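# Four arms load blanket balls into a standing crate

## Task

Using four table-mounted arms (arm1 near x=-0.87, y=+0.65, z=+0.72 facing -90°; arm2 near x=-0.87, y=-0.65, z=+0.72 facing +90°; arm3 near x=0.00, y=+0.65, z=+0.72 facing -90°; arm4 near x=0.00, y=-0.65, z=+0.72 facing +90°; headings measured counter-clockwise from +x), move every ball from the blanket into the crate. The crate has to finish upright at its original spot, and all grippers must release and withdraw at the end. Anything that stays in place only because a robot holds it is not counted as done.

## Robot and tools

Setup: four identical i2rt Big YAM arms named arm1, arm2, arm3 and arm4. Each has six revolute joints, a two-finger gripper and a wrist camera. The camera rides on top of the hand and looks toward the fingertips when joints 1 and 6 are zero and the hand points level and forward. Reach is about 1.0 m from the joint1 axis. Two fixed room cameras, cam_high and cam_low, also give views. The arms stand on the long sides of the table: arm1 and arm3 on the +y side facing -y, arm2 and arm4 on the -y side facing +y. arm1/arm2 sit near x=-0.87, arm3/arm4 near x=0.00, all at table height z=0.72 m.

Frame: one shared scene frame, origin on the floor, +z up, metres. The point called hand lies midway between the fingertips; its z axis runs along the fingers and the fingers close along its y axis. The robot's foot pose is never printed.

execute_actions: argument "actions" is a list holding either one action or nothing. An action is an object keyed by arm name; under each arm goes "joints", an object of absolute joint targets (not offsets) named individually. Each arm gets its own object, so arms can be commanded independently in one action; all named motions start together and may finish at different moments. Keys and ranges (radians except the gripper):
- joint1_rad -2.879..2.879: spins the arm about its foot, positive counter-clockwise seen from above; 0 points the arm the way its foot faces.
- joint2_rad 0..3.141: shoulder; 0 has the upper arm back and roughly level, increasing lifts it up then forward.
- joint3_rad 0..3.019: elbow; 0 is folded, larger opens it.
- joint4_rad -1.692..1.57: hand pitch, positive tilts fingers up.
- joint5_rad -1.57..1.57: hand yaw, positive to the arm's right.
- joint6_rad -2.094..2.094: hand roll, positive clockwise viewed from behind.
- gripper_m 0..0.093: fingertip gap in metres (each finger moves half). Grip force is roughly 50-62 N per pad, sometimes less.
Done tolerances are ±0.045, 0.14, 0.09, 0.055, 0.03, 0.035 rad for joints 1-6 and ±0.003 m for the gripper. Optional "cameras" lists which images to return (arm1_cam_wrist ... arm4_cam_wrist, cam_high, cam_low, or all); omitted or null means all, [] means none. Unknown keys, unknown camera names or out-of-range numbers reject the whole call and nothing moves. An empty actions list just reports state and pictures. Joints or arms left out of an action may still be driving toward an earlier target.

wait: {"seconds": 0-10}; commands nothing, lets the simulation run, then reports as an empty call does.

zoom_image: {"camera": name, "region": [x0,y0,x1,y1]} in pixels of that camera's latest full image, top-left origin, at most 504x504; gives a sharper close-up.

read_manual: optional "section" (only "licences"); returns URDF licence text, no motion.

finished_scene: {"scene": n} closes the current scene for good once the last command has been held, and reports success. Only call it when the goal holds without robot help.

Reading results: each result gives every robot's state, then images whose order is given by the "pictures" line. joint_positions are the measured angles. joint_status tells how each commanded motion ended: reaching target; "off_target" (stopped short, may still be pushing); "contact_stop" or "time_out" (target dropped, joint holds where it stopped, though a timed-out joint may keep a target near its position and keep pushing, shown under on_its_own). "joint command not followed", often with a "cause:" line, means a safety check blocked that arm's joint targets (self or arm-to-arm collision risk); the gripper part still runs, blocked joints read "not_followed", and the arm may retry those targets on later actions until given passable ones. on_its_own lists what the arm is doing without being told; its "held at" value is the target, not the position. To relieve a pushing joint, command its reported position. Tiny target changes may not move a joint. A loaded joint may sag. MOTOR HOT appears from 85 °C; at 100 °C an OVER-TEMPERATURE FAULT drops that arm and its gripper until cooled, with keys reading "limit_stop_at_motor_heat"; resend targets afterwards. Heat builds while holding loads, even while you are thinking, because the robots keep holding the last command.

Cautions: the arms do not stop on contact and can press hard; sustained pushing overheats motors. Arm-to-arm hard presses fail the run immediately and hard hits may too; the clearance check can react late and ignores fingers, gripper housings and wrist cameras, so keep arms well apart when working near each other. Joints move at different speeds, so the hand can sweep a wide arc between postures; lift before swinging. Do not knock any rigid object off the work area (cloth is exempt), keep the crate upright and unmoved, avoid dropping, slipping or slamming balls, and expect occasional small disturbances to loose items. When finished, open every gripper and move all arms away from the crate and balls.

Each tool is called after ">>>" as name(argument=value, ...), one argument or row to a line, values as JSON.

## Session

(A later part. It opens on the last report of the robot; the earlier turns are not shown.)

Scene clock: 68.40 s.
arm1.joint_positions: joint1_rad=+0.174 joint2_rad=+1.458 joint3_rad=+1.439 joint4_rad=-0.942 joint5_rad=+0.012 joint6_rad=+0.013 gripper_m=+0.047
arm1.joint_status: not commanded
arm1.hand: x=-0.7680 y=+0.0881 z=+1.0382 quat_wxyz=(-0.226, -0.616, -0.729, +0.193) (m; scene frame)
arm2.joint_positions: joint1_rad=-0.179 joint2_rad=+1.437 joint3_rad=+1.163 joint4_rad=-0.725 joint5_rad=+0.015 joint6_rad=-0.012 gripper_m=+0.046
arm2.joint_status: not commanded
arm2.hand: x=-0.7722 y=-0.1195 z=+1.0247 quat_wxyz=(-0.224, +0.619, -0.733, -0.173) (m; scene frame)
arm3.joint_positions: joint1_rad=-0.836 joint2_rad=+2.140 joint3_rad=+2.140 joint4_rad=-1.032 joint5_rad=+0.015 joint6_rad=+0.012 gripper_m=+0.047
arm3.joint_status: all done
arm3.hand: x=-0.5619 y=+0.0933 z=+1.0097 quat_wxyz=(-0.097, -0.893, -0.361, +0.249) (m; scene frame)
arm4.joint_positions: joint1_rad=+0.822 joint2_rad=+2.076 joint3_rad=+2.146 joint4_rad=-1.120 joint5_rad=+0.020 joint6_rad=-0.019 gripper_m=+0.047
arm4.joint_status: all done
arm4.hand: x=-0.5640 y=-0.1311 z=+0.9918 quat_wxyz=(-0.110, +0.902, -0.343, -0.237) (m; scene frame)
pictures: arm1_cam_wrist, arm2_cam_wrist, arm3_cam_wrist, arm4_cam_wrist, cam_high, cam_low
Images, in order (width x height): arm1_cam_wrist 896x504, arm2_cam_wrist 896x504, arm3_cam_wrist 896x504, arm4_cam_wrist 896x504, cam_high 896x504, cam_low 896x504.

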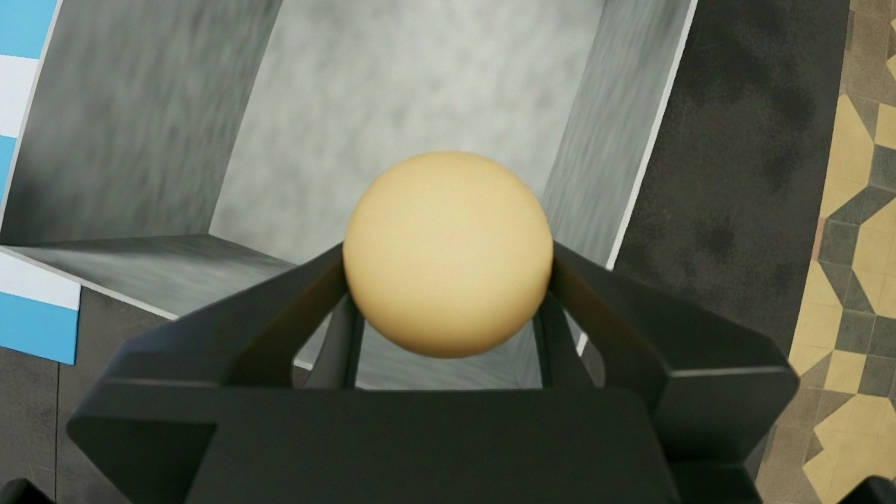

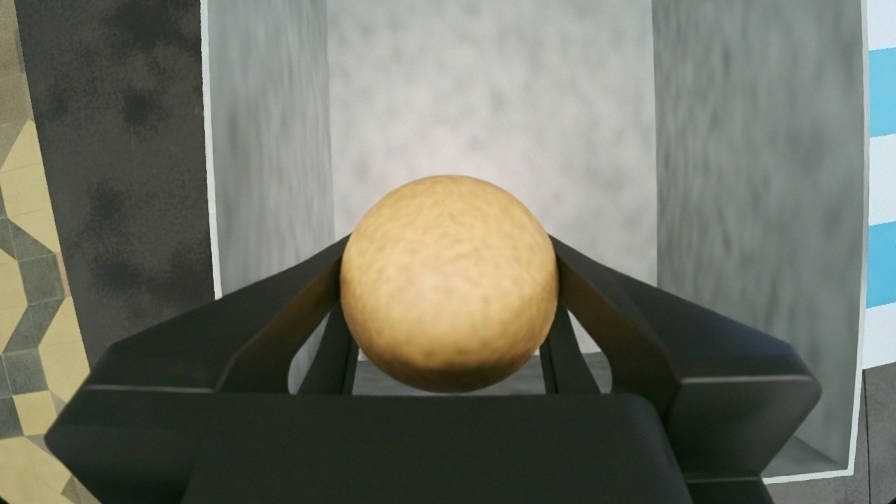

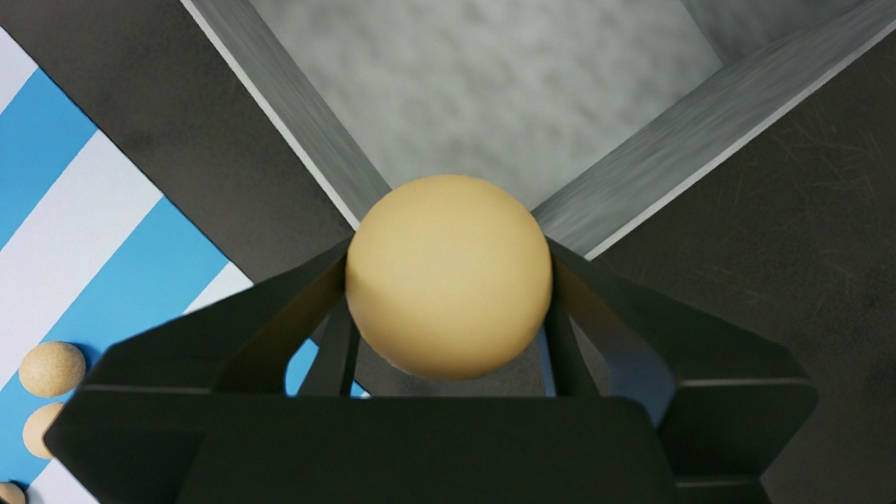

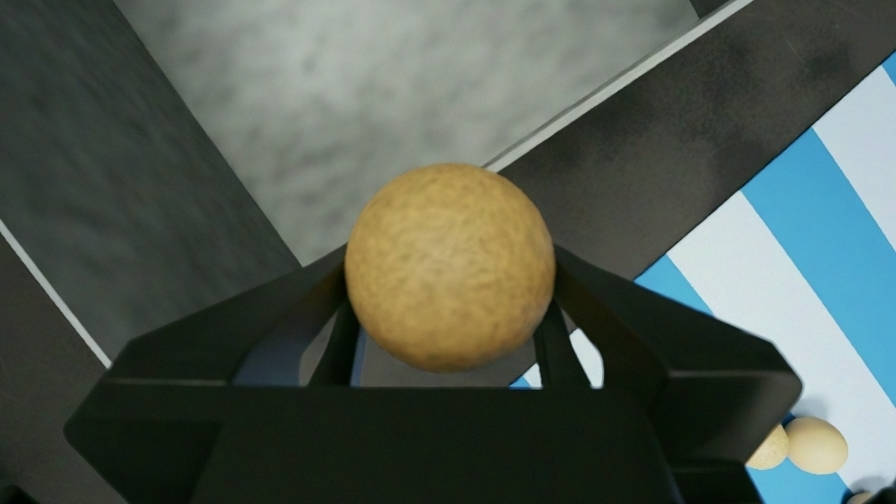

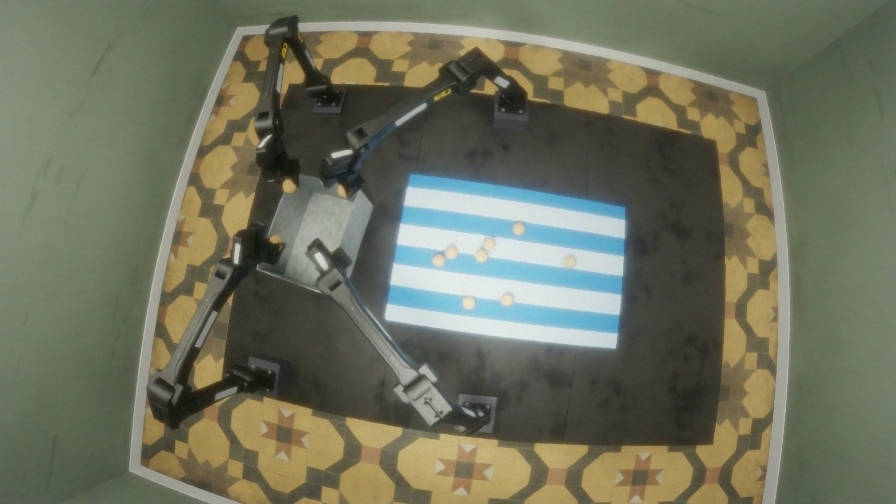

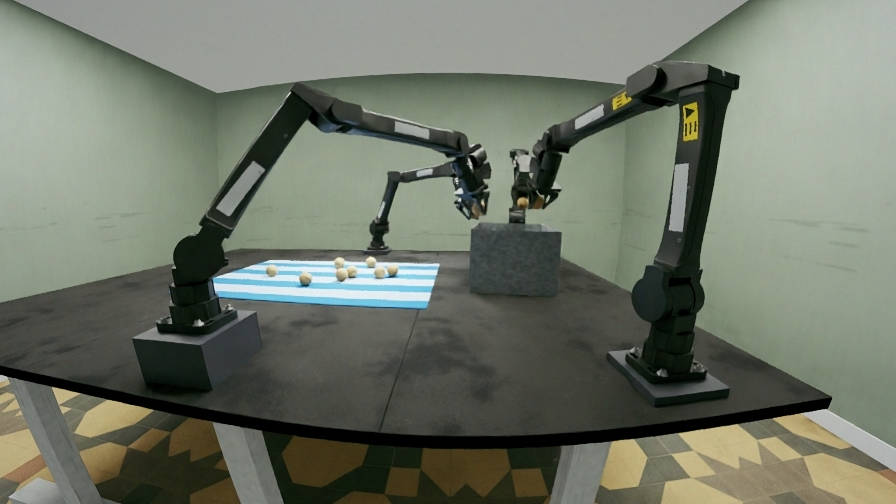

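>>> execute_actions(
  actions=[
    {"arm1":{"joints":{"gripper_m":0.093}},"arm2":{"joints":{"gripper_m":0.093}},"arm3":{"joints":{"joint3_rad":2.4,"joint2_rad":2.1}},"arm4":{"joints":{"joint3_rad":2.37,"joint2_rad":2.0}}},
  ],
  cameras=[],
)

>>> execute_actions(
  actions=[
    {"arm1":{"joints":{"joint2_rad":1.1}},"arm2":{"joints":{"joint2_rad":1.1}},"arm3":{"joints":{"joint3_rad":2.575,"joint2_rad":2.355,"joint4_rad":-0.99}},"arm4":{"joints":{"joint1_rad":0.887,"joint3_rad":2.37,"joint2_rad":2.168,"joint4_rad":-0.974}}},
  ],
)

Scene clock: 79.43 s.
arm1.joint_positions: joint1_rad=+0.174 joint2_rad=+1.458 joint3_rad=+1.439 joint4_rad=-0.942 joint5_rad=+0.012 joint6_rad=+0.013 gripper_m=+0.093
arm1.joint_status: all done
arm1.hand: x=-0.7680 y=+0.0881 z=+1.0382 quat_wxyz=(-0.226, -0.616, -0.729, +0.193) (m; scene frame)
arm2.joint_positions: joint1_rad=-0.179 joint2_rad=+1.437 joint3_rad=+1.163 joint4_rad=-0.725 joint5_rad=+0.015 joint6_rad=-0.012 gripper_m=+0.093
arm2.joint_status: all done
arm2.hand: x=-0.7722 y=-0.1195 z=+1.0247 quat_wxyz=(-0.224, +0.619, -0.733, -0.173) (m; scene frame)
arm3.joint_positions: joint1_rad=-0.836 joint2_rad=+2.094 joint3_rad=+2.355 joint4_rad=-1.032 joint5_rad=+0.015 joint6_rad=+0.012 gripper_m=+0.047
arm3.joint_status: all done
arm3.hand: x=-0.5787 y=+0.0764 z=+1.1594 quat_wxyz=(-0.145, -0.854, -0.344, +0.362) (m; scene frame)
arm4.joint_positions: joint1_rad=+0.822 joint2_rad=+2.004 joint3_rad=+2.313 joint4_rad=-1.120 joint5_rad=+0.020 joint6_rad=-0.019 gripper_m=+0.047
arm4.joint_status: all done
arm4.hand: x=-0.5699 y=-0.1275 z=+1.1329 quat_wxyz=(-0.151, +0.867, -0.330, -0.342) (m; scene frame)
pictures: none
No camera images: the call's "cameras" was empty. Leave "cameras" out to get every camera's image.

Scene clock: 80.90 s.
arm1.joint_positions: joint1_rad=+0.174 joint2_rad=+1.096 joint3_rad=+1.429 joint4_rad=-0.942 joint5_rad=+0.012 joint6_rad=+0.013 gripper_m=+0.093
arm1.joint_status: all done
arm1.hand: x=-0.7855 y=+0.1827 z=+1.2154 quat_wxyz=(-0.352, -0.574, -0.678, +0.296) (m; scene frame)
arm2.joint_positions: joint1_rad=-0.179 joint2_rad=+1.084 joint3_rad=+1.158 joint4_rad=-0.725 joint5_rad=+0.015 joint6_rad=-0.012 gripper_m=+0.093
arm2.joint_status: all done
arm2.hand: x=-0.7833 y=-0.1767 z=+1.1957 quat_wxyz=(-0.348, +0.577, -0.685, -0.276) (m; scene frame)
arm3.joint_positions: joint1_rad=-0.836 joint2_rad=+2.373 joint3_rad=+2.528 joint4_rad=-1.002 joint5_rad=+0.015 joint6_rad=+0.012 gripper_m=+0.047
arm3.joint_status: all done
arm3.hand: x=-0.6258 y=+0.0295 z=+1.0272 quat_wxyz=(-0.131, -0.867, -0.350, +0.329) (m; scene frame)
arm4.joint_positions: joint1_rad=+0.892 joint2_rad=+2.186 joint3_rad=+2.323 joint4_rad=-0.990 joint5_rad=+0.019 joint6_rad=-0.019 gripper_m=+0.047
arm4.joint_status: all done
arm4.hand: x=-0.6531 y=-0.1306 z=+1.0163 quat_wxyz=(-0.132, +0.885, -0.301, -0.329) (m; scene frame)
pictures: arm1_cam_wrist, arm2_cam_wrist, arm3_cam_wrist, arm4_cam_wrist, cam_high, cam_low
Images, in order (width x height): arm1_cam_wrist 896x504, arm2_cam_wrist 896x504, arm3_cam_wrist 896x504, arm4_cam_wrist 896x504, cam_high 896x504, cam_low 896x504.

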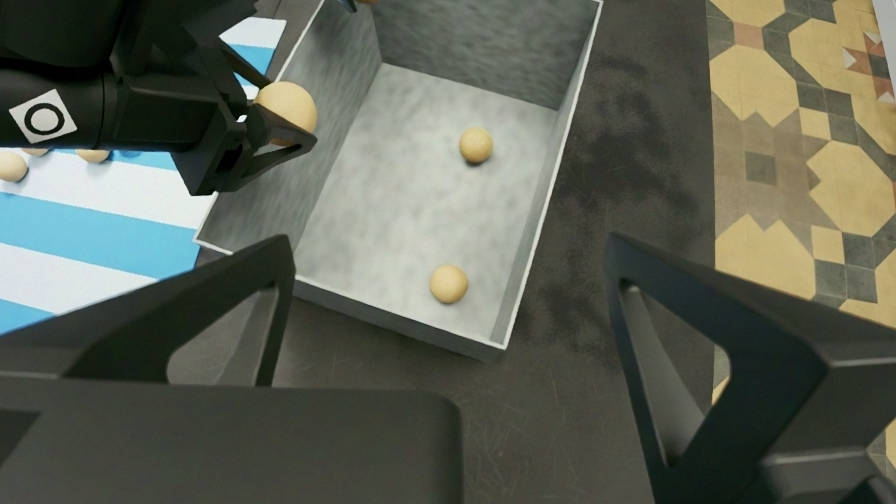

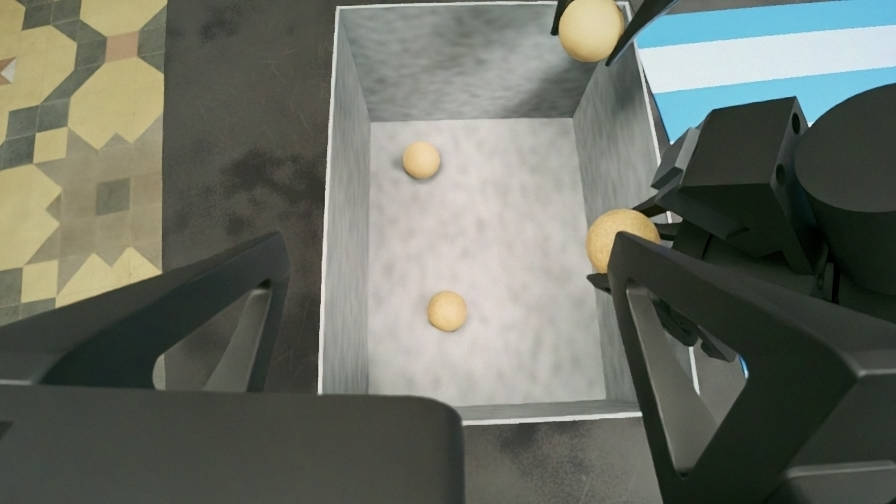

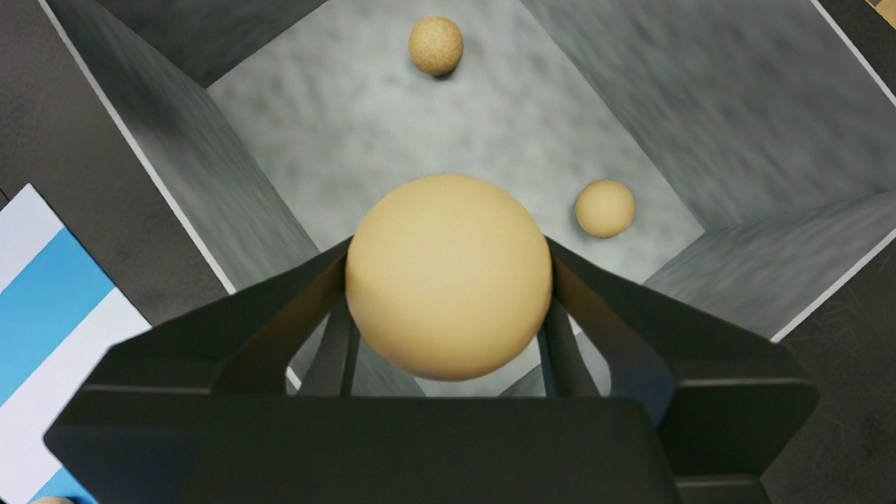

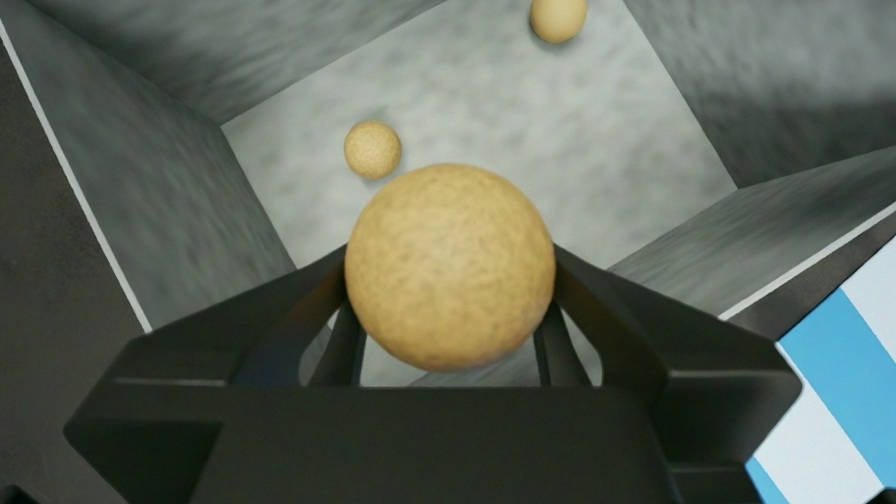

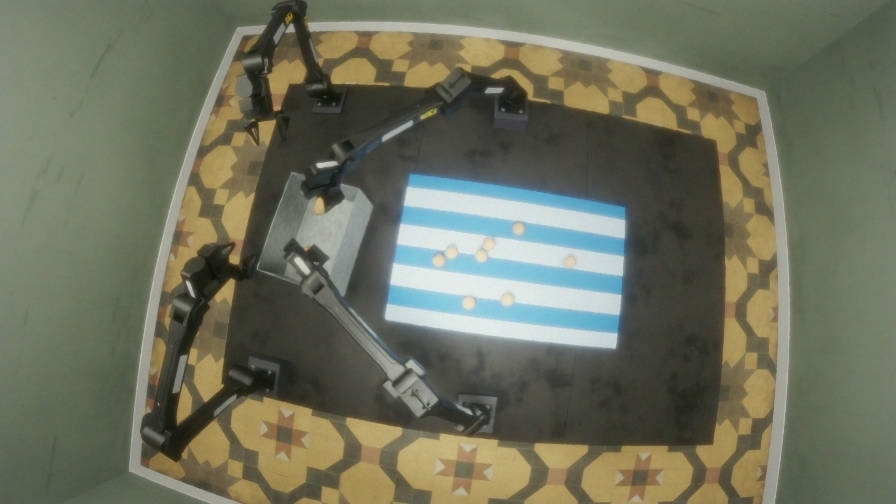

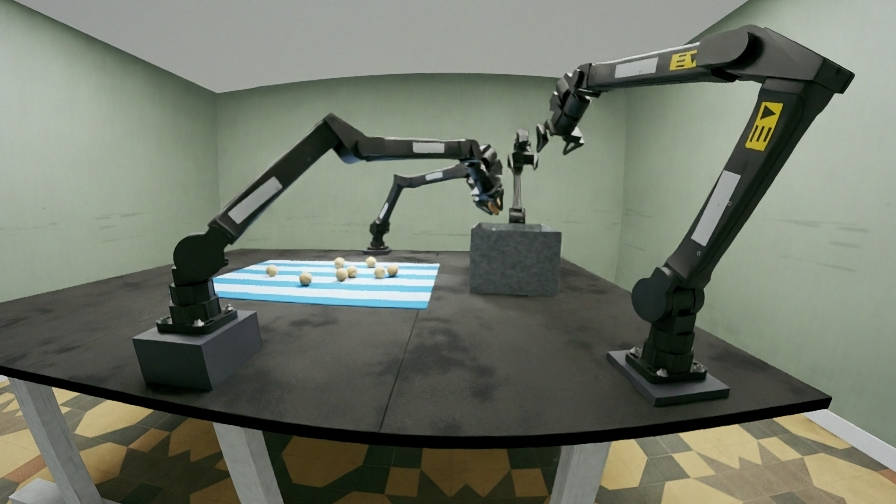

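>>> execute_actions(
  actions=[
    {"arm3":{"joints":{"gripper_m":0.093}},"arm4":{"joints":{"gripper_m":0.093}}},
  ],
  cameras=[],
)

>>> execute_actions(
  actions=[
    {"arm3":{"joints":{"joint2_rad":1.45,"joint3_rad":1.3,"joint4_rad":-1.1}},"arm4":{"joints":{"joint2_rad":1.45,"joint3_rad":1.42,"joint4_rad":-1.2}}},
  ],
  cameras=[],
)

>>> execute_actions(
  actions=[
    {"arm2":{"joints":{"joint1_rad":-1.065}},"arm3":{"joints":{"joint1_rad":0.106}},"arm4":{"joints":{"joint1_rad":-0.439}}},
  ],
  cameras=[],
)

>>> execute_actions(
  actions=[
    {"arm2":{"joints":{"joint2_rad":2.368,"joint3_rad":2.01,"joint4_rad":-0.518}},"arm3":{"joints":{"joint2_rad":1.913,"joint3_rad":1.466,"joint4_rad":-1.124}},"arm4":{"joints":{"joint2_rad":2.37,"joint3_rad":2.39,"joint4_rad":-1.558}}},
  ],
  cameras=["arm2_cam_wrist","arm3_cam_wrist","arm4_cam_wrist","cam_high"],
)

Scene clock: 89.73 s.
arm1.joint_positions: joint1_rad=+0.174 joint2_rad=+1.096 joint3_rad=+1.429 joint4_rad=-0.942 joint5_rad=+0.012 joint6_rad=+0.013 gripper_m=+0.093
arm1.joint_status: not commanded
arm1.hand: x=-0.7855 y=+0.1827 z=+1.2154 quat_wxyz=(-0.352, -0.574, -0.678, +0.296) (m; scene frame)
arm2.joint_positions: joint1_rad=-0.179 joint2_rad=+1.084 joint3_rad=+1.158 joint4_rad=-0.725 joint5_rad=+0.015 joint6_rad=-0.012 gripper_m=+0.093
arm2.joint_status: not commanded
arm2.hand: x=-0.7833 y=-0.1767 z=+1.1957 quat_wxyz=(-0.348, +0.577, -0.685, -0.276) (m; scene frame)
arm3.joint_positions: joint1_rad=-0.836 joint2_rad=+2.373 joint3_rad=+2.528 joint4_rad=-1.002 joint5_rad=+0.015 joint6_rad=+0.012 gripper_m=+0.093
arm3.joint_status: all done
arm3.hand: x=-0.6258 y=+0.0295 z=+1.0272 quat_wxyz=(-0.131, -0.867, -0.350, +0.329) (m; scene frame)
arm4.joint_positions: joint1_rad=+0.892 joint2_rad=+2.186 joint3_rad=+2.323 joint4_rad=-0.990 joint5_rad=+0.019 joint6_rad=-0.019 gripper_m=+0.093
arm4.joint_status: all done
arm4.hand: x=-0.6531 y=-0.1306 z=+1.0163 quat_wxyz=(-0.132, +0.885, -0.301, -0.329) (m; scene frame)
pictures: none
No camera images: the call's "cameras" was empty. Leave "cameras" out to get every camera's image.

Scene clock: 91.57 s.
arm1.joint_positions: joint1_rad=+0.174 joint2_rad=+1.096 joint3_rad=+1.429 joint4_rad=-0.942 joint5_rad=+0.012 joint6_rad=+0.013 gripper_m=+0.093
arm1.joint_status: not commanded
arm1.hand: x=-0.7855 y=+0.1827 z=+1.2154 quat_wxyz=(-0.352, -0.574, -0.678, +0.296) (m; scene frame)
arm2.joint_positions: joint1_rad=-0.179 joint2_rad=+1.084 joint3_rad=+1.158 joint4_rad=-0.725 joint5_rad=+0.015 joint6_rad=-0.012 gripper_m=+0.093
arm2.joint_status: not commanded
arm2.hand: x=-0.7833 y=-0.1767 z=+1.1957 quat_wxyz=(-0.348, +0.577, -0.685, -0.276) (m; scene frame)
arm3.joint_positions: joint1_rad=-0.836 joint2_rad=+1.463 joint3_rad=+1.285 joint4_rad=-1.095 joint5_rad=+0.015 joint6_rad=+0.012 gripper_m=+0.093
arm3.joint_status: all done
arm3.hand: x=-0.3534 y=+0.3014 z=+1.0192 quat_wxyz=(-0.051, -0.916, -0.372, +0.140) (m; scene frame)
arm4.joint_positions: joint1_rad=+0.892 joint2_rad=+1.452 joint3_rad=+1.421 joint4_rad=-1.195 joint5_rad=+0.019 joint6_rad=-0.019 gripper_m=+0.093
arm4.joint_status: all done
arm4.hand: x=-0.3971 y=-0.3337 z=+1.0186 quat_wxyz=(-0.072, +0.932, -0.316, -0.160) (m; scene frame)
pictures: none
No camera images: the call's "cameras" was empty. Leave "cameras" out to get every camera's image.

Scene clock: 93.27 s.
arm1.joint_positions: joint1_rad=+0.174 joint2_rad=+1.096 joint3_rad=+1.429 joint4_rad=-0.942 joint5_rad=+0.012 joint6_rad=+0.013 gripper_m=+0.093
arm1.joint_status: not commanded
arm1.hand: x=-0.7855 y=+0.1827 z=+1.2154 quat_wxyz=(-0.352, -0.574, -0.678, +0.296) (m; scene frame)
arm2.joint_positions: joint1_rad=-1.064 joint2_rad=+1.084 joint3_rad=+1.158 joint4_rad=-0.725 joint5_rad=+0.015 joint6_rad=-0.012 gripper_m=+0.093
arm2.joint_status: all done
arm2.hand: x=-0.4497 y=-0.4183 z=+1.1973 quat_wxyz=(-0.434, +0.228, -0.866, -0.102) (m; scene frame)
arm3.joint_positions: joint1_rad=+0.111 joint2_rad=+1.463 joint3_rad=+1.285 joint4_rad=-1.095 joint5_rad=+0.015 joint6_rad=+0.012 gripper_m=+0.093
arm3.joint_status: all done
arm3.hand: x=+0.0765 y=+0.1594 z=+1.0189 quat_wxyz=(-0.109, -0.646, -0.748, +0.102) (m; scene frame)
arm4.joint_positions: joint1_rad=-0.445 joint2_rad=+1.452 joint3_rad=+1.421 joint4_rad=-1.195 joint5_rad=+0.017 joint6_rad=-0.019 gripper_m=+0.093
arm4.joint_status: all done
arm4.hand: x=+0.2185 y=-0.1932 z=+1.0210 quat_wxyz=(-0.154, +0.534, -0.826, -0.088) (m; scene frame)
pictures: none
No camera images: the call's "cameras" was empty. Leave "cameras" out to get every camera's image.

Scene clock: 95.13 s.
arm1.joint_positions: joint1_rad=+0.174 joint2_rad=+1.096 joint3_rad=+1.429 joint4_rad=-0.942 joint5_rad=+0.012 joint6_rad=+0.013 gripper_m=+0.093
arm1.joint_status: not commanded
arm1.hand: x=-0.7855 y=+0.1827 z=+1.2154 quat_wxyz=(-0.352, -0.574, -0.678, +0.296) (m; scene frame)
arm2.joint_positions: joint1_rad=-1.064 joint2_rad=+2.390 joint3_rad=+1.972 joint4_rad=-0.521 joint5_rad=+0.015 joint6_rad=-0.012 gripper_m=+0.093
arm2.joint_status: all done
arm2.hand: x=-0.1354 y=-0.2445 z=+0.8084 quat_wxyz=(-0.305, +0.243, -0.918, -0.069) (m; scene frame)
arm3.joint_positions: joint1_rad=+0.111 joint2_rad=+1.923 joint3_rad=+1.445 joint4_rad=-1.119 joint5_rad=+0.015 joint6_rad=+0.012 gripper_m=+0.093
arm3.joint_status: all done
arm3.hand: x=+0.0846 y=+0.1078 z=+0.8479 quat_wxyz=(+0.015, -0.653, -0.758, -0.002) (m; scene frame)
arm4.joint_positions: joint1_rad=-0.445 joint2_rad=+2.380 joint3_rad=+2.329 joint4_rad=-1.549 joint5_rad=+0.017 joint6_rad=-0.019 gripper_m=+0.093
arm4.joint_status: all done
arm4.hand: x=+0.3068 y=-0.0029 z=+0.8292 quat_wxyz=(+0.004, +0.545, -0.839, +0.011) (m; scene frame)
pictures: arm2_cam_wrist, arm3_cam_wrist, arm4_cam_wrist, cam_high
Images, in order (width x height): arm2_cam_wrist 896x504, arm3_cam_wrist 896x504, arm4_cam_wrist 896x504, cam_high 896x504.

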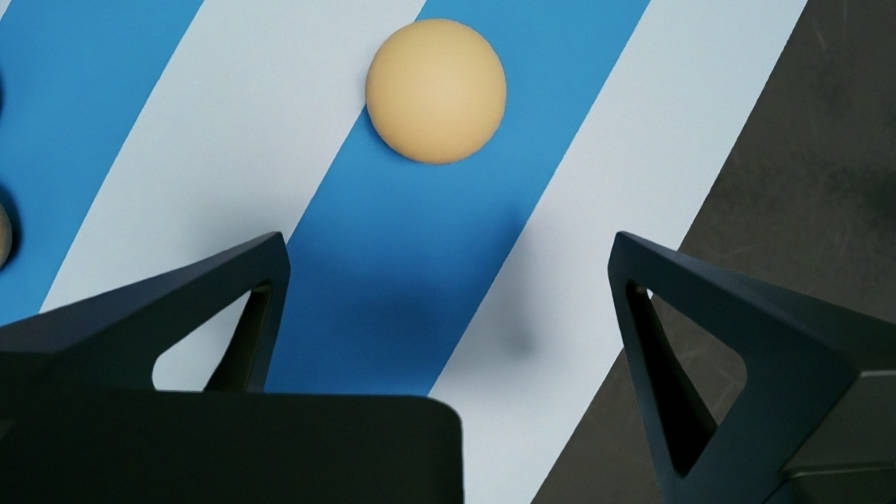

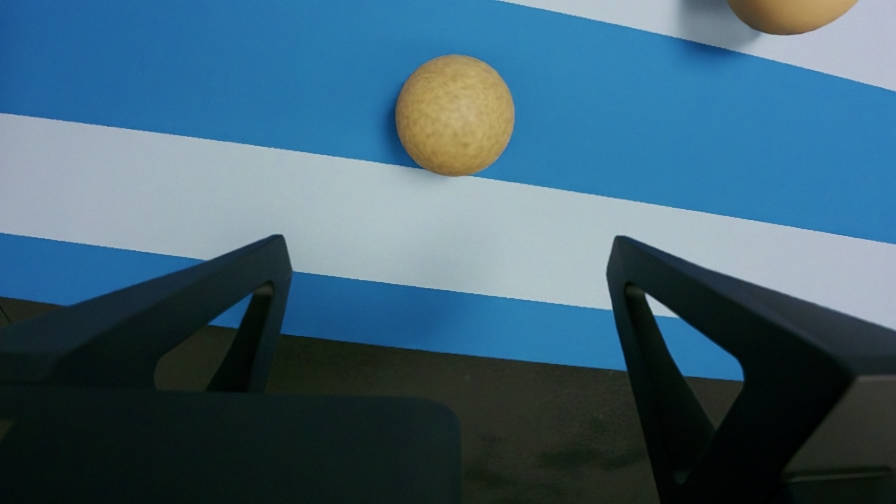

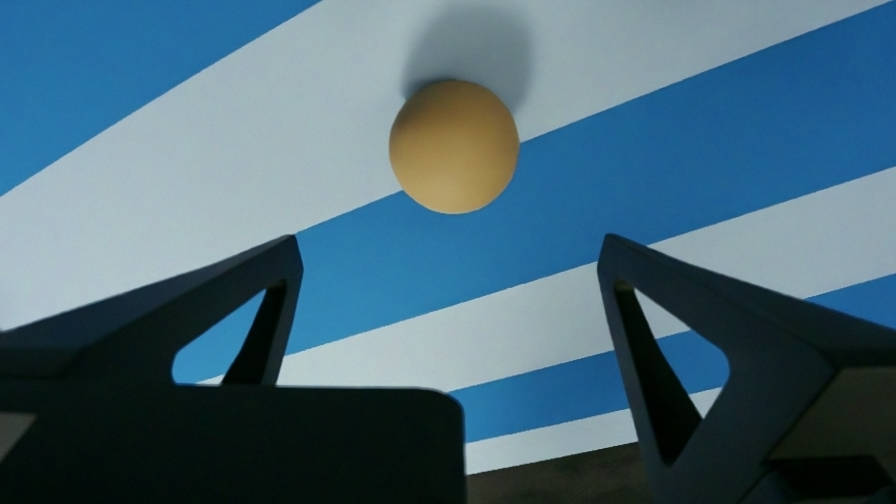

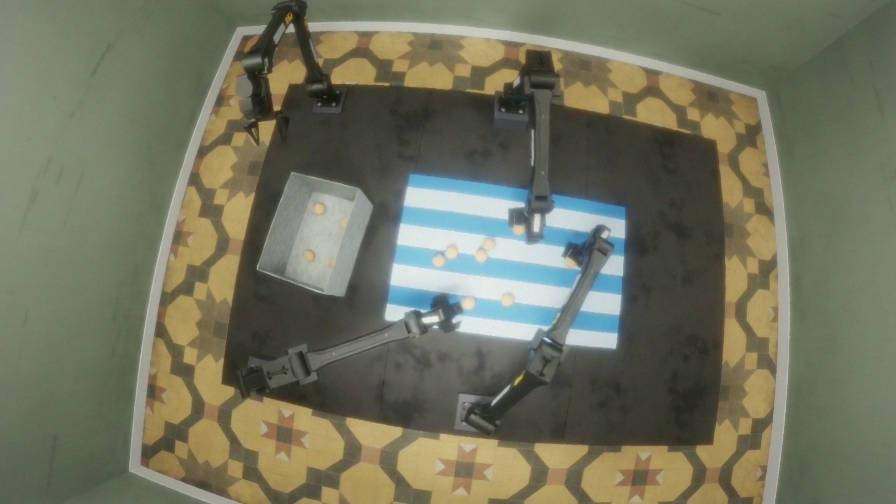

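>>> execute_actions(
  actions=[
    {"arm2":{"joints":{"joint2_rad":2.667,"joint3_rad":2.37,"joint4_rad":-0.575}},"arm3":{"joints":{"joint2_rad":2.053,"joint3_rad":1.38,"joint4_rad":-0.892}},"arm4":{"joints":{"joint2_rad":2.394,"joint3_rad":2.14,"joint4_rad":-1.307}}},
  ],
  cameras=["arm2_cam_wrist","arm3_cam_wrist","arm4_cam_wrist"],
)

Scene clock: 101.30 s.
arm1.joint_positions: joint1_rad=+0.174 joint2_rad=+1.096 joint3_rad=+1.429 joint4_rad=-0.942 joint5_rad=+0.012 joint6_rad=+0.013 gripper_m=+0.093
arm1.joint_status: not commanded
arm1.hand: x=-0.7855 y=+0.1827 z=+1.2154 quat_wxyz=(-0.352, -0.574, -0.678, +0.296) (m; scene frame)
arm2.joint_positions: joint1_rad=-1.064 joint2_rad=+2.648 joint3_rad=+2.332 joint4_rad=-0.567 joint5_rad=+0.015 joint6_rad=-0.012 gripper_m=+0.093
arm2.joint_status: all done
arm2.hand: x=-0.0759 y=-0.2115 z=+0.7650 quat_wxyz=(-0.331, +0.240, -0.910, -0.075) (m; scene frame)
arm3.joint_positions: joint1_rad=+0.111 joint2_rad=+2.068 joint3_rad=+1.370 joint4_rad=-0.903 joint5_rad=+0.015 joint6_rad=+0.012 gripper_m=+0.093
arm3.joint_status: all done
arm3.hand: x=+0.0842 y=+0.1094 z=+0.7466 quat_wxyz=(+0.017, -0.653, -0.758, -0.004) (m; scene frame)
arm4.joint_positions: joint1_rad=-0.445 joint2_rad=+2.387 joint3_rad=+2.143 joint4_rad=-1.317 joint5_rad=+0.017 joint6_rad=-0.019 gripper_m=+0.093
arm4.joint_status: all done
arm4.hand: x=+0.3070 y=-0.0018 z=+0.7537 quat_wxyz=(-0.012, +0.544, -0.839, +0.000) (m; scene frame)
pictures: arm2_cam_wrist, arm3_cam_wrist, arm4_cam_wrist
Images, in order (width x height): arm2_cam_wrist 896x504, arm3_cam_wrist 896x504, arm4_cam_wrist 896x504.

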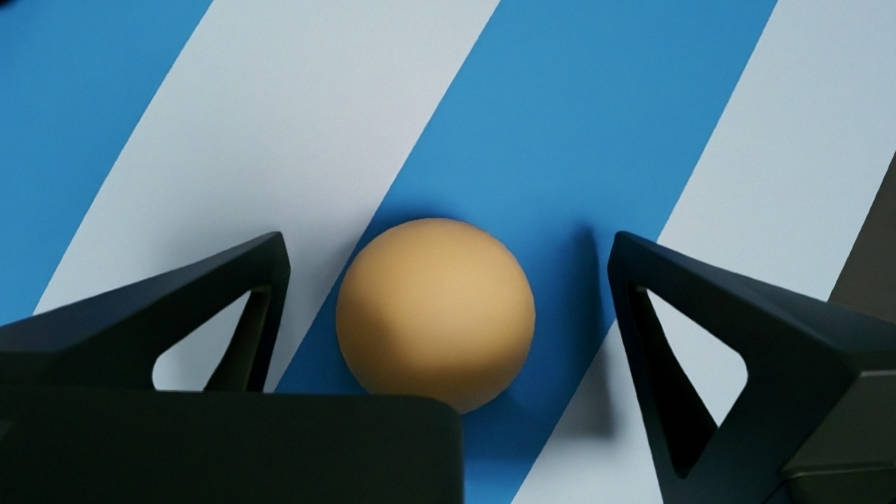

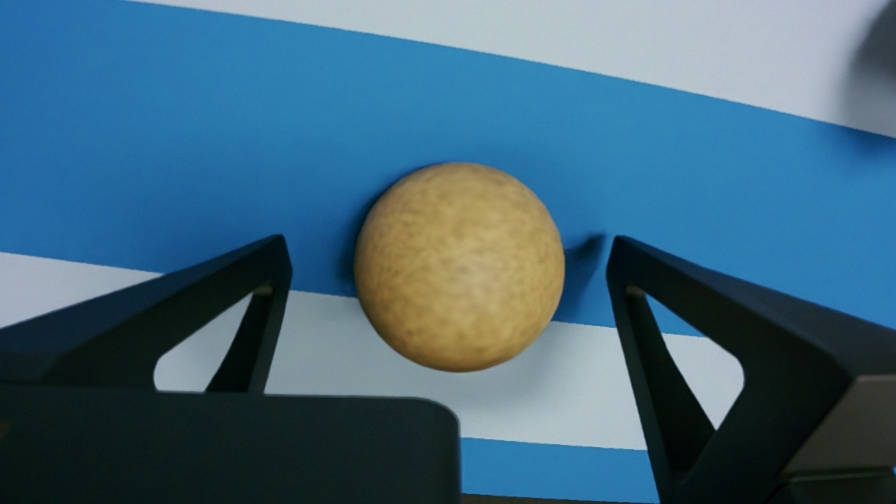

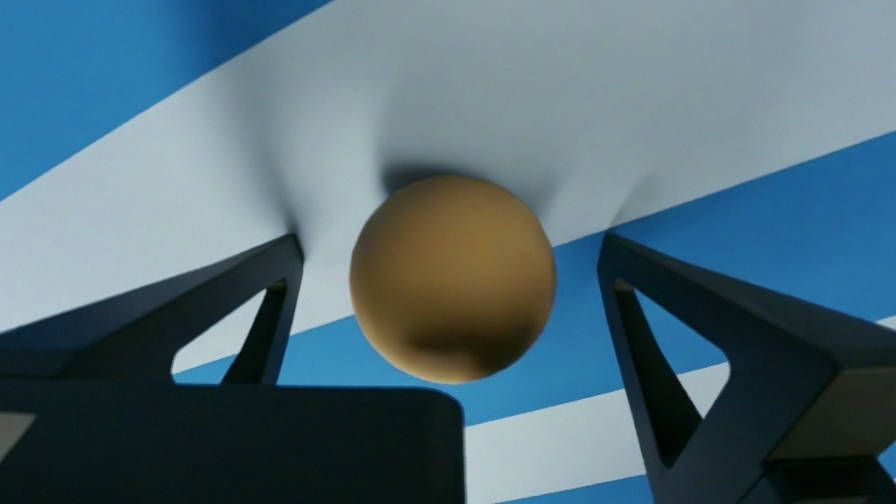

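>>> execute_actions(
  actions=[
    {"arm2":{"joints":{"joint4_rad":-0.67}},"arm3":{"joints":{"gripper_m":0.04}},"arm4":{"joints":{"gripper_m":0.04}}},
  ],
  cameras=[],
)

>>> execute_actions(
  actions=[
    {"arm2":{"joints":{"gripper_m":0.04}},"arm3":{"joints":{"joint2_rad":1.3,"joint3_rad":1.9,"joint4_rad":-1.3}},"arm4":{"joints":{"joint2_rad":1.3,"joint3_rad":1.9,"joint4_rad":-1.3}}},
  ],
  cameras=["arm2_cam_wrist"],
)

>>> execute_actions(
  actions=[
    {"arm2":{"joints":{"joint2_rad":1.435,"joint3_rad":1.2,"joint4_rad":-0.717}},"arm3":{"joints":{"joint1_rad":-0.83,"joint3_rad":2.575,"joint4_rad":-0.99}},"arm4":{"joints":{"joint3_rad":2.37,"joint4_rad":-0.974}}},
  ],
  cameras=[],
)

>>> execute_actions(
  actions=[
    {"arm2":{"joints":{"joint1_rad":-0.13}},"arm3":{"joints":{"joint2_rad":2.355}},"arm4":{"joints":{"joint1_rad":0.887}}},
  ],
  cameras=[],
)

>>> execute_actions(
  actions=[
    {"arm2":{"joints":{"gripper_m":0.093}},"arm3":{"joints":{"gripper_m":0.093}},"arm4":{"joints":{"joint2_rad":2.168}}},
  ],
  cameras=["cam_high","arm4_cam_wrist"],
)

Scene clock: 109.80 s.
arm1.joint_positions: joint1_rad=+0.174 joint2_rad=+1.096 joint3_rad=+1.429 joint4_rad=-0.942 joint5_rad=+0.012 joint6_rad=+0.013 gripper_m=+0.093
arm1.joint_status: not commanded
arm1.hand: x=-0.7855 y=+0.1827 z=+1.2154 quat_wxyz=(-0.352, -0.574, -0.678, +0.296) (m; scene frame)
arm2.joint_positions: joint1_rad=-1.064 joint2_rad=+2.648 joint3_rad=+2.338 joint4_rad=-0.652 joint5_rad=+0.015 joint6_rad=-0.012 gripper_m=+0.093
arm2.joint_status: all done
arm2.hand: x=-0.0889 y=-0.2187 z=+0.7552 quat_wxyz=(-0.295, +0.243, -0.922, -0.066) (m; scene frame)
arm3.joint_positions: joint1_rad=+0.111 joint2_rad=+2.068 joint3_rad=+1.370 joint4_rad=-0.903 joint5_rad=+0.014 joint6_rad=+0.012 gripper_m=+0.047
arm3.joint_status: gripper_m off_target (ended at +0.047, target +0.040)
arm3.hand: x=+0.0843 y=+0.1094 z=+0.7466 quat_wxyz=(+0.017, -0.653, -0.758, -0.004) (m; scene frame)
arm4.joint_positions: joint1_rad=-0.445 joint2_rad=+2.387 joint3_rad=+2.143 joint4_rad=-1.317 joint5_rad=+0.017 joint6_rad=-0.019 gripper_m=+0.047
arm4.joint_status: gripper_m off_target (ended at +0.047, target +0.040)
arm4.hand: x=+0.3070 y=-0.0018 z=+0.7537 quat_wxyz=(-0.012, +0.544, -0.839, +0.000) (m; scene frame)
pictures: none
No camera images: the call's "cameras" was empty. Leave "cameras" out to get every camera's image.

Scene clock: 111.90 s.
arm1.joint_positions: joint1_rad=+0.174 joint2_rad=+1.096 joint3_rad=+1.429 joint4_rad=-0.942 joint5_rad=+0.012 joint6_rad=+0.013 gripper_m=+0.093
arm1.joint_status: not commanded
arm1.hand: x=-0.7855 y=+0.1827 z=+1.2154 quat_wxyz=(-0.352, -0.574, -0.678, +0.296) (m; scene frame)
arm2.joint_positions: joint1_rad=-1.064 joint2_rad=+2.648 joint3_rad=+2.338 joint4_rad=-0.654 joint5_rad=+0.014 joint6_rad=-0.012 gripper_m=+0.046
arm2.joint_status: gripper_m off_target (ended at +0.046, target +0.040)
arm2.hand: x=-0.0893 y=-0.2189 z=+0.7550 quat_wxyz=(-0.294, +0.243, -0.922, -0.066) (m; scene frame)
arm3.joint_positions: joint1_rad=+0.111 joint2_rad=+1.305 joint3_rad=+1.885 joint4_rad=-1.293 joint5_rad=+0.014 joint6_rad=+0.012 gripper_m=+0.047
arm3.joint_status: all done
arm3.hand: x=+0.0763 y=+0.1631 z=+1.3692 quat_wxyz=(-0.314, -0.596, -0.687, +0.273) (m; scene frame)
arm4.joint_positions: joint1_rad=-0.445 joint2_rad=+1.311 joint3_rad=+1.902 joint4_rad=-1.301 joint5_rad=+0.017 joint6_rad=-0.019 gripper_m=+0.047
arm4.joint_status: all done
arm4.hand: x=+0.2116 y=-0.2101 z=+1.3155 quat_wxyz=(-0.361, +0.490, -0.763, -0.218) (m; scene frame)
pictures: arm2_cam_wrist
Images, in order (width x height): arm2_cam_wrist 896x504.

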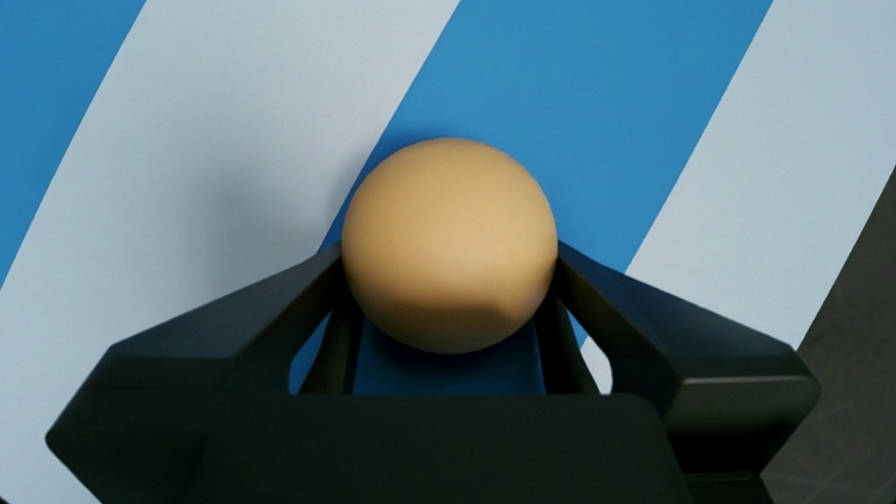

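Scene clock: 113.83 s.
arm1.joint_positions: joint1_rad=+0.174 joint2_rad=+1.096 joint3_rad=+1.429 joint4_rad=-0.942 joint5_rad=+0.012 joint6_rad=+0.013 gripper_m=+0.093
arm1.joint_status: not commanded
arm1.hand: x=-0.7855 y=+0.1827 z=+1.2154 quat_wxyz=(-0.352, -0.574, -0.678, +0.296) (m; scene frame)
arm2.joint_positions: joint1_rad=-1.064 joint2_rad=+1.439 joint3_rad=+1.190 joint4_rad=-0.716 joint5_rad=+0.014 joint6_rad=-0.012 gripper_m=+0.046
arm2.joint_status: all done
arm2.hand: x=-0.3894 y=-0.3852 z=+1.0404 quat_wxyz=(-0.293, +0.244, -0.922, -0.066) (m; scene frame)
arm3.joint_positions: joint1_rad=-0.824 joint2_rad=+1.308 joint3_rad=+2.575 joint4_rad=-1.003 joint5_rad=+0.016 joint6_rad=+0.012 gripper_m=+0.047
arm3.joint_status: all done
arm3.hand: x=-0.2397 y=+0.4097 z=+1.7498 quat_wxyz=(-0.308, -0.563, -0.226, +0.733) (m; scene frame)
arm4.joint_positions: joint1_rad=-0.445 joint2_rad=+1.291 joint3_rad=+2.349 joint4_rad=-0.987 joint5_rad=+0.017 joint6_rad=-0.019 gripper_m=+0.047
arm4.joint_status: all done
arm4.hand: x=+0.1778 y=-0.2848 z=+1.6119 quat_wxyz=(-0.627, +0.363, -0.572, -0.385) (m; scene frame)
pictures: none
No camera images: the call's "cameras" was empty. Leave "cameras" out to get every camera's image.

Scene clock: 116.00 s.
arm1.joint_positions: joint1_rad=+0.174 joint2_rad=+1.096 joint3_rad=+1.429 joint4_rad=-0.942 joint5_rad=+0.012 joint6_rad=+0.013 gripper_m=+0.093
arm1.joint_status: not commanded
arm1.hand: x=-0.7855 y=+0.1827 z=+1.2154 quat_wxyz=(-0.352, -0.574, -0.678, +0.296) (m; scene frame)
arm2.joint_positions: joint1_rad=-0.127 joint2_rad=+1.439 joint3_rad=+1.190 joint4_rad=-0.716 joint5_rad=+0.015 joint6_rad=-0.012 gripper_m=+0.046
arm2.joint_status: all done
arm2.hand: x=-0.7990 y=-0.1051 z=+1.0384 quat_wxyz=(-0.231, +0.634, -0.713, -0.189) (m; scene frame)
arm3.joint_positions: joint1_rad=-0.824 joint2_rad=+2.348 joint3_rad=+2.533 joint4_rad=-0.995 joint5_rad=+0.016 joint6_rad=+0.012 gripper_m=+0.047
arm3.joint_status: all done
arm3.hand: x=-0.6185 y=+0.0233 z=+1.0533 quat_wxyz=(-0.139, -0.859, -0.352, +0.345) (m; scene frame)
arm4.joint_positions: joint1_rad=+0.886 joint2_rad=+1.302 joint3_rad=+2.349 joint4_rad=-0.987 joint5_rad=+0.017 joint6_rad=-0.019 gripper_m=+0.047
arm4.joint_status: all done
arm4.hand: x=-0.3294 y=-0.3913 z=+1.6054 quat_wxyz=(-0.257, +0.646, -0.224, -0.683) (m; scene frame)
pictures: none
No camera images: the call's "cameras" was empty. Leave "cameras" out to get every camera's image.

Scene clock: 118.10 s.
arm1.joint_positions: joint1_rad=+0.174 joint2_rad=+1.096 joint3_rad=+1.429 joint4_rad=-0.942 joint5_rad=+0.012 joint6_rad=+0.013 gripper_m=+0.093
arm1.joint_status: not commanded
arm1.hand: x=-0.7855 y=+0.1827 z=+1.2154 quat_wxyz=(-0.352, -0.574, -0.678, +0.296) (m; scene frame)
arm2.joint_positions: joint1_rad=-0.127 joint2_rad=+1.439 joint3_rad=+1.190 joint4_rad=-0.716 joint5_rad=+0.015 joint6_rad=-0.012 gripper_m=+0.093
arm2.joint_status: all done
arm2.hand: x=-0.7990 y=-0.1051 z=+1.0384 quat_wxyz=(-0.231, +0.634, -0.713, -0.189) (m; scene frame)
arm3.joint_positions: joint1_rad=-0.824 joint2_rad=+2.348 joint3_rad=+2.533 joint4_rad=-0.995 joint5_rad=+0.016 joint6_rad=+0.012 gripper_m=+0.093
arm3.joint_status: all done
arm3.hand: x=-0.6185 y=+0.0233 z=+1.0533 quat_wxyz=(-0.139, -0.859, -0.352, +0.345) (m; scene frame)
arm4.joint_positions: joint1_rad=+0.886 joint2_rad=+2.183 joint3_rad=+2.334 joint4_rad=-0.977 joint5_rad=+0.017 joint6_rad=-0.019 gripper_m=+0.047
arm4.joint_status: all done
arm4.hand: x=-0.6526 y=-0.1245 z=+1.0269 quat_wxyz=(-0.136, +0.880, -0.302, -0.341) (m; scene frame)
pictures: arm4_cam_wrist, cam_high
Images, in order (width x height): arm4_cam_wrist 896x504, cam_high 896x504.

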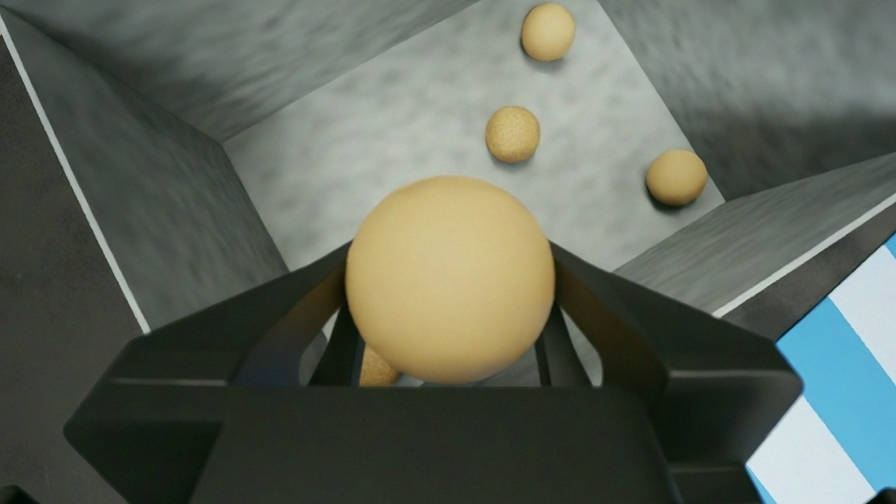

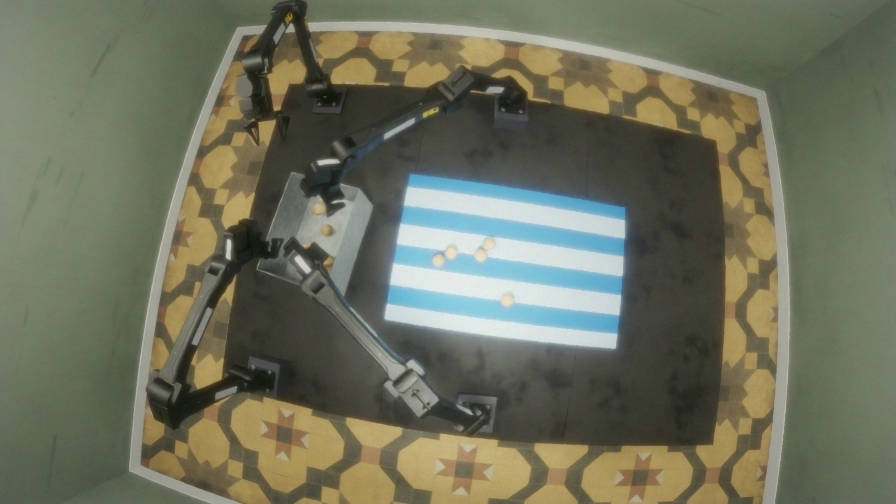

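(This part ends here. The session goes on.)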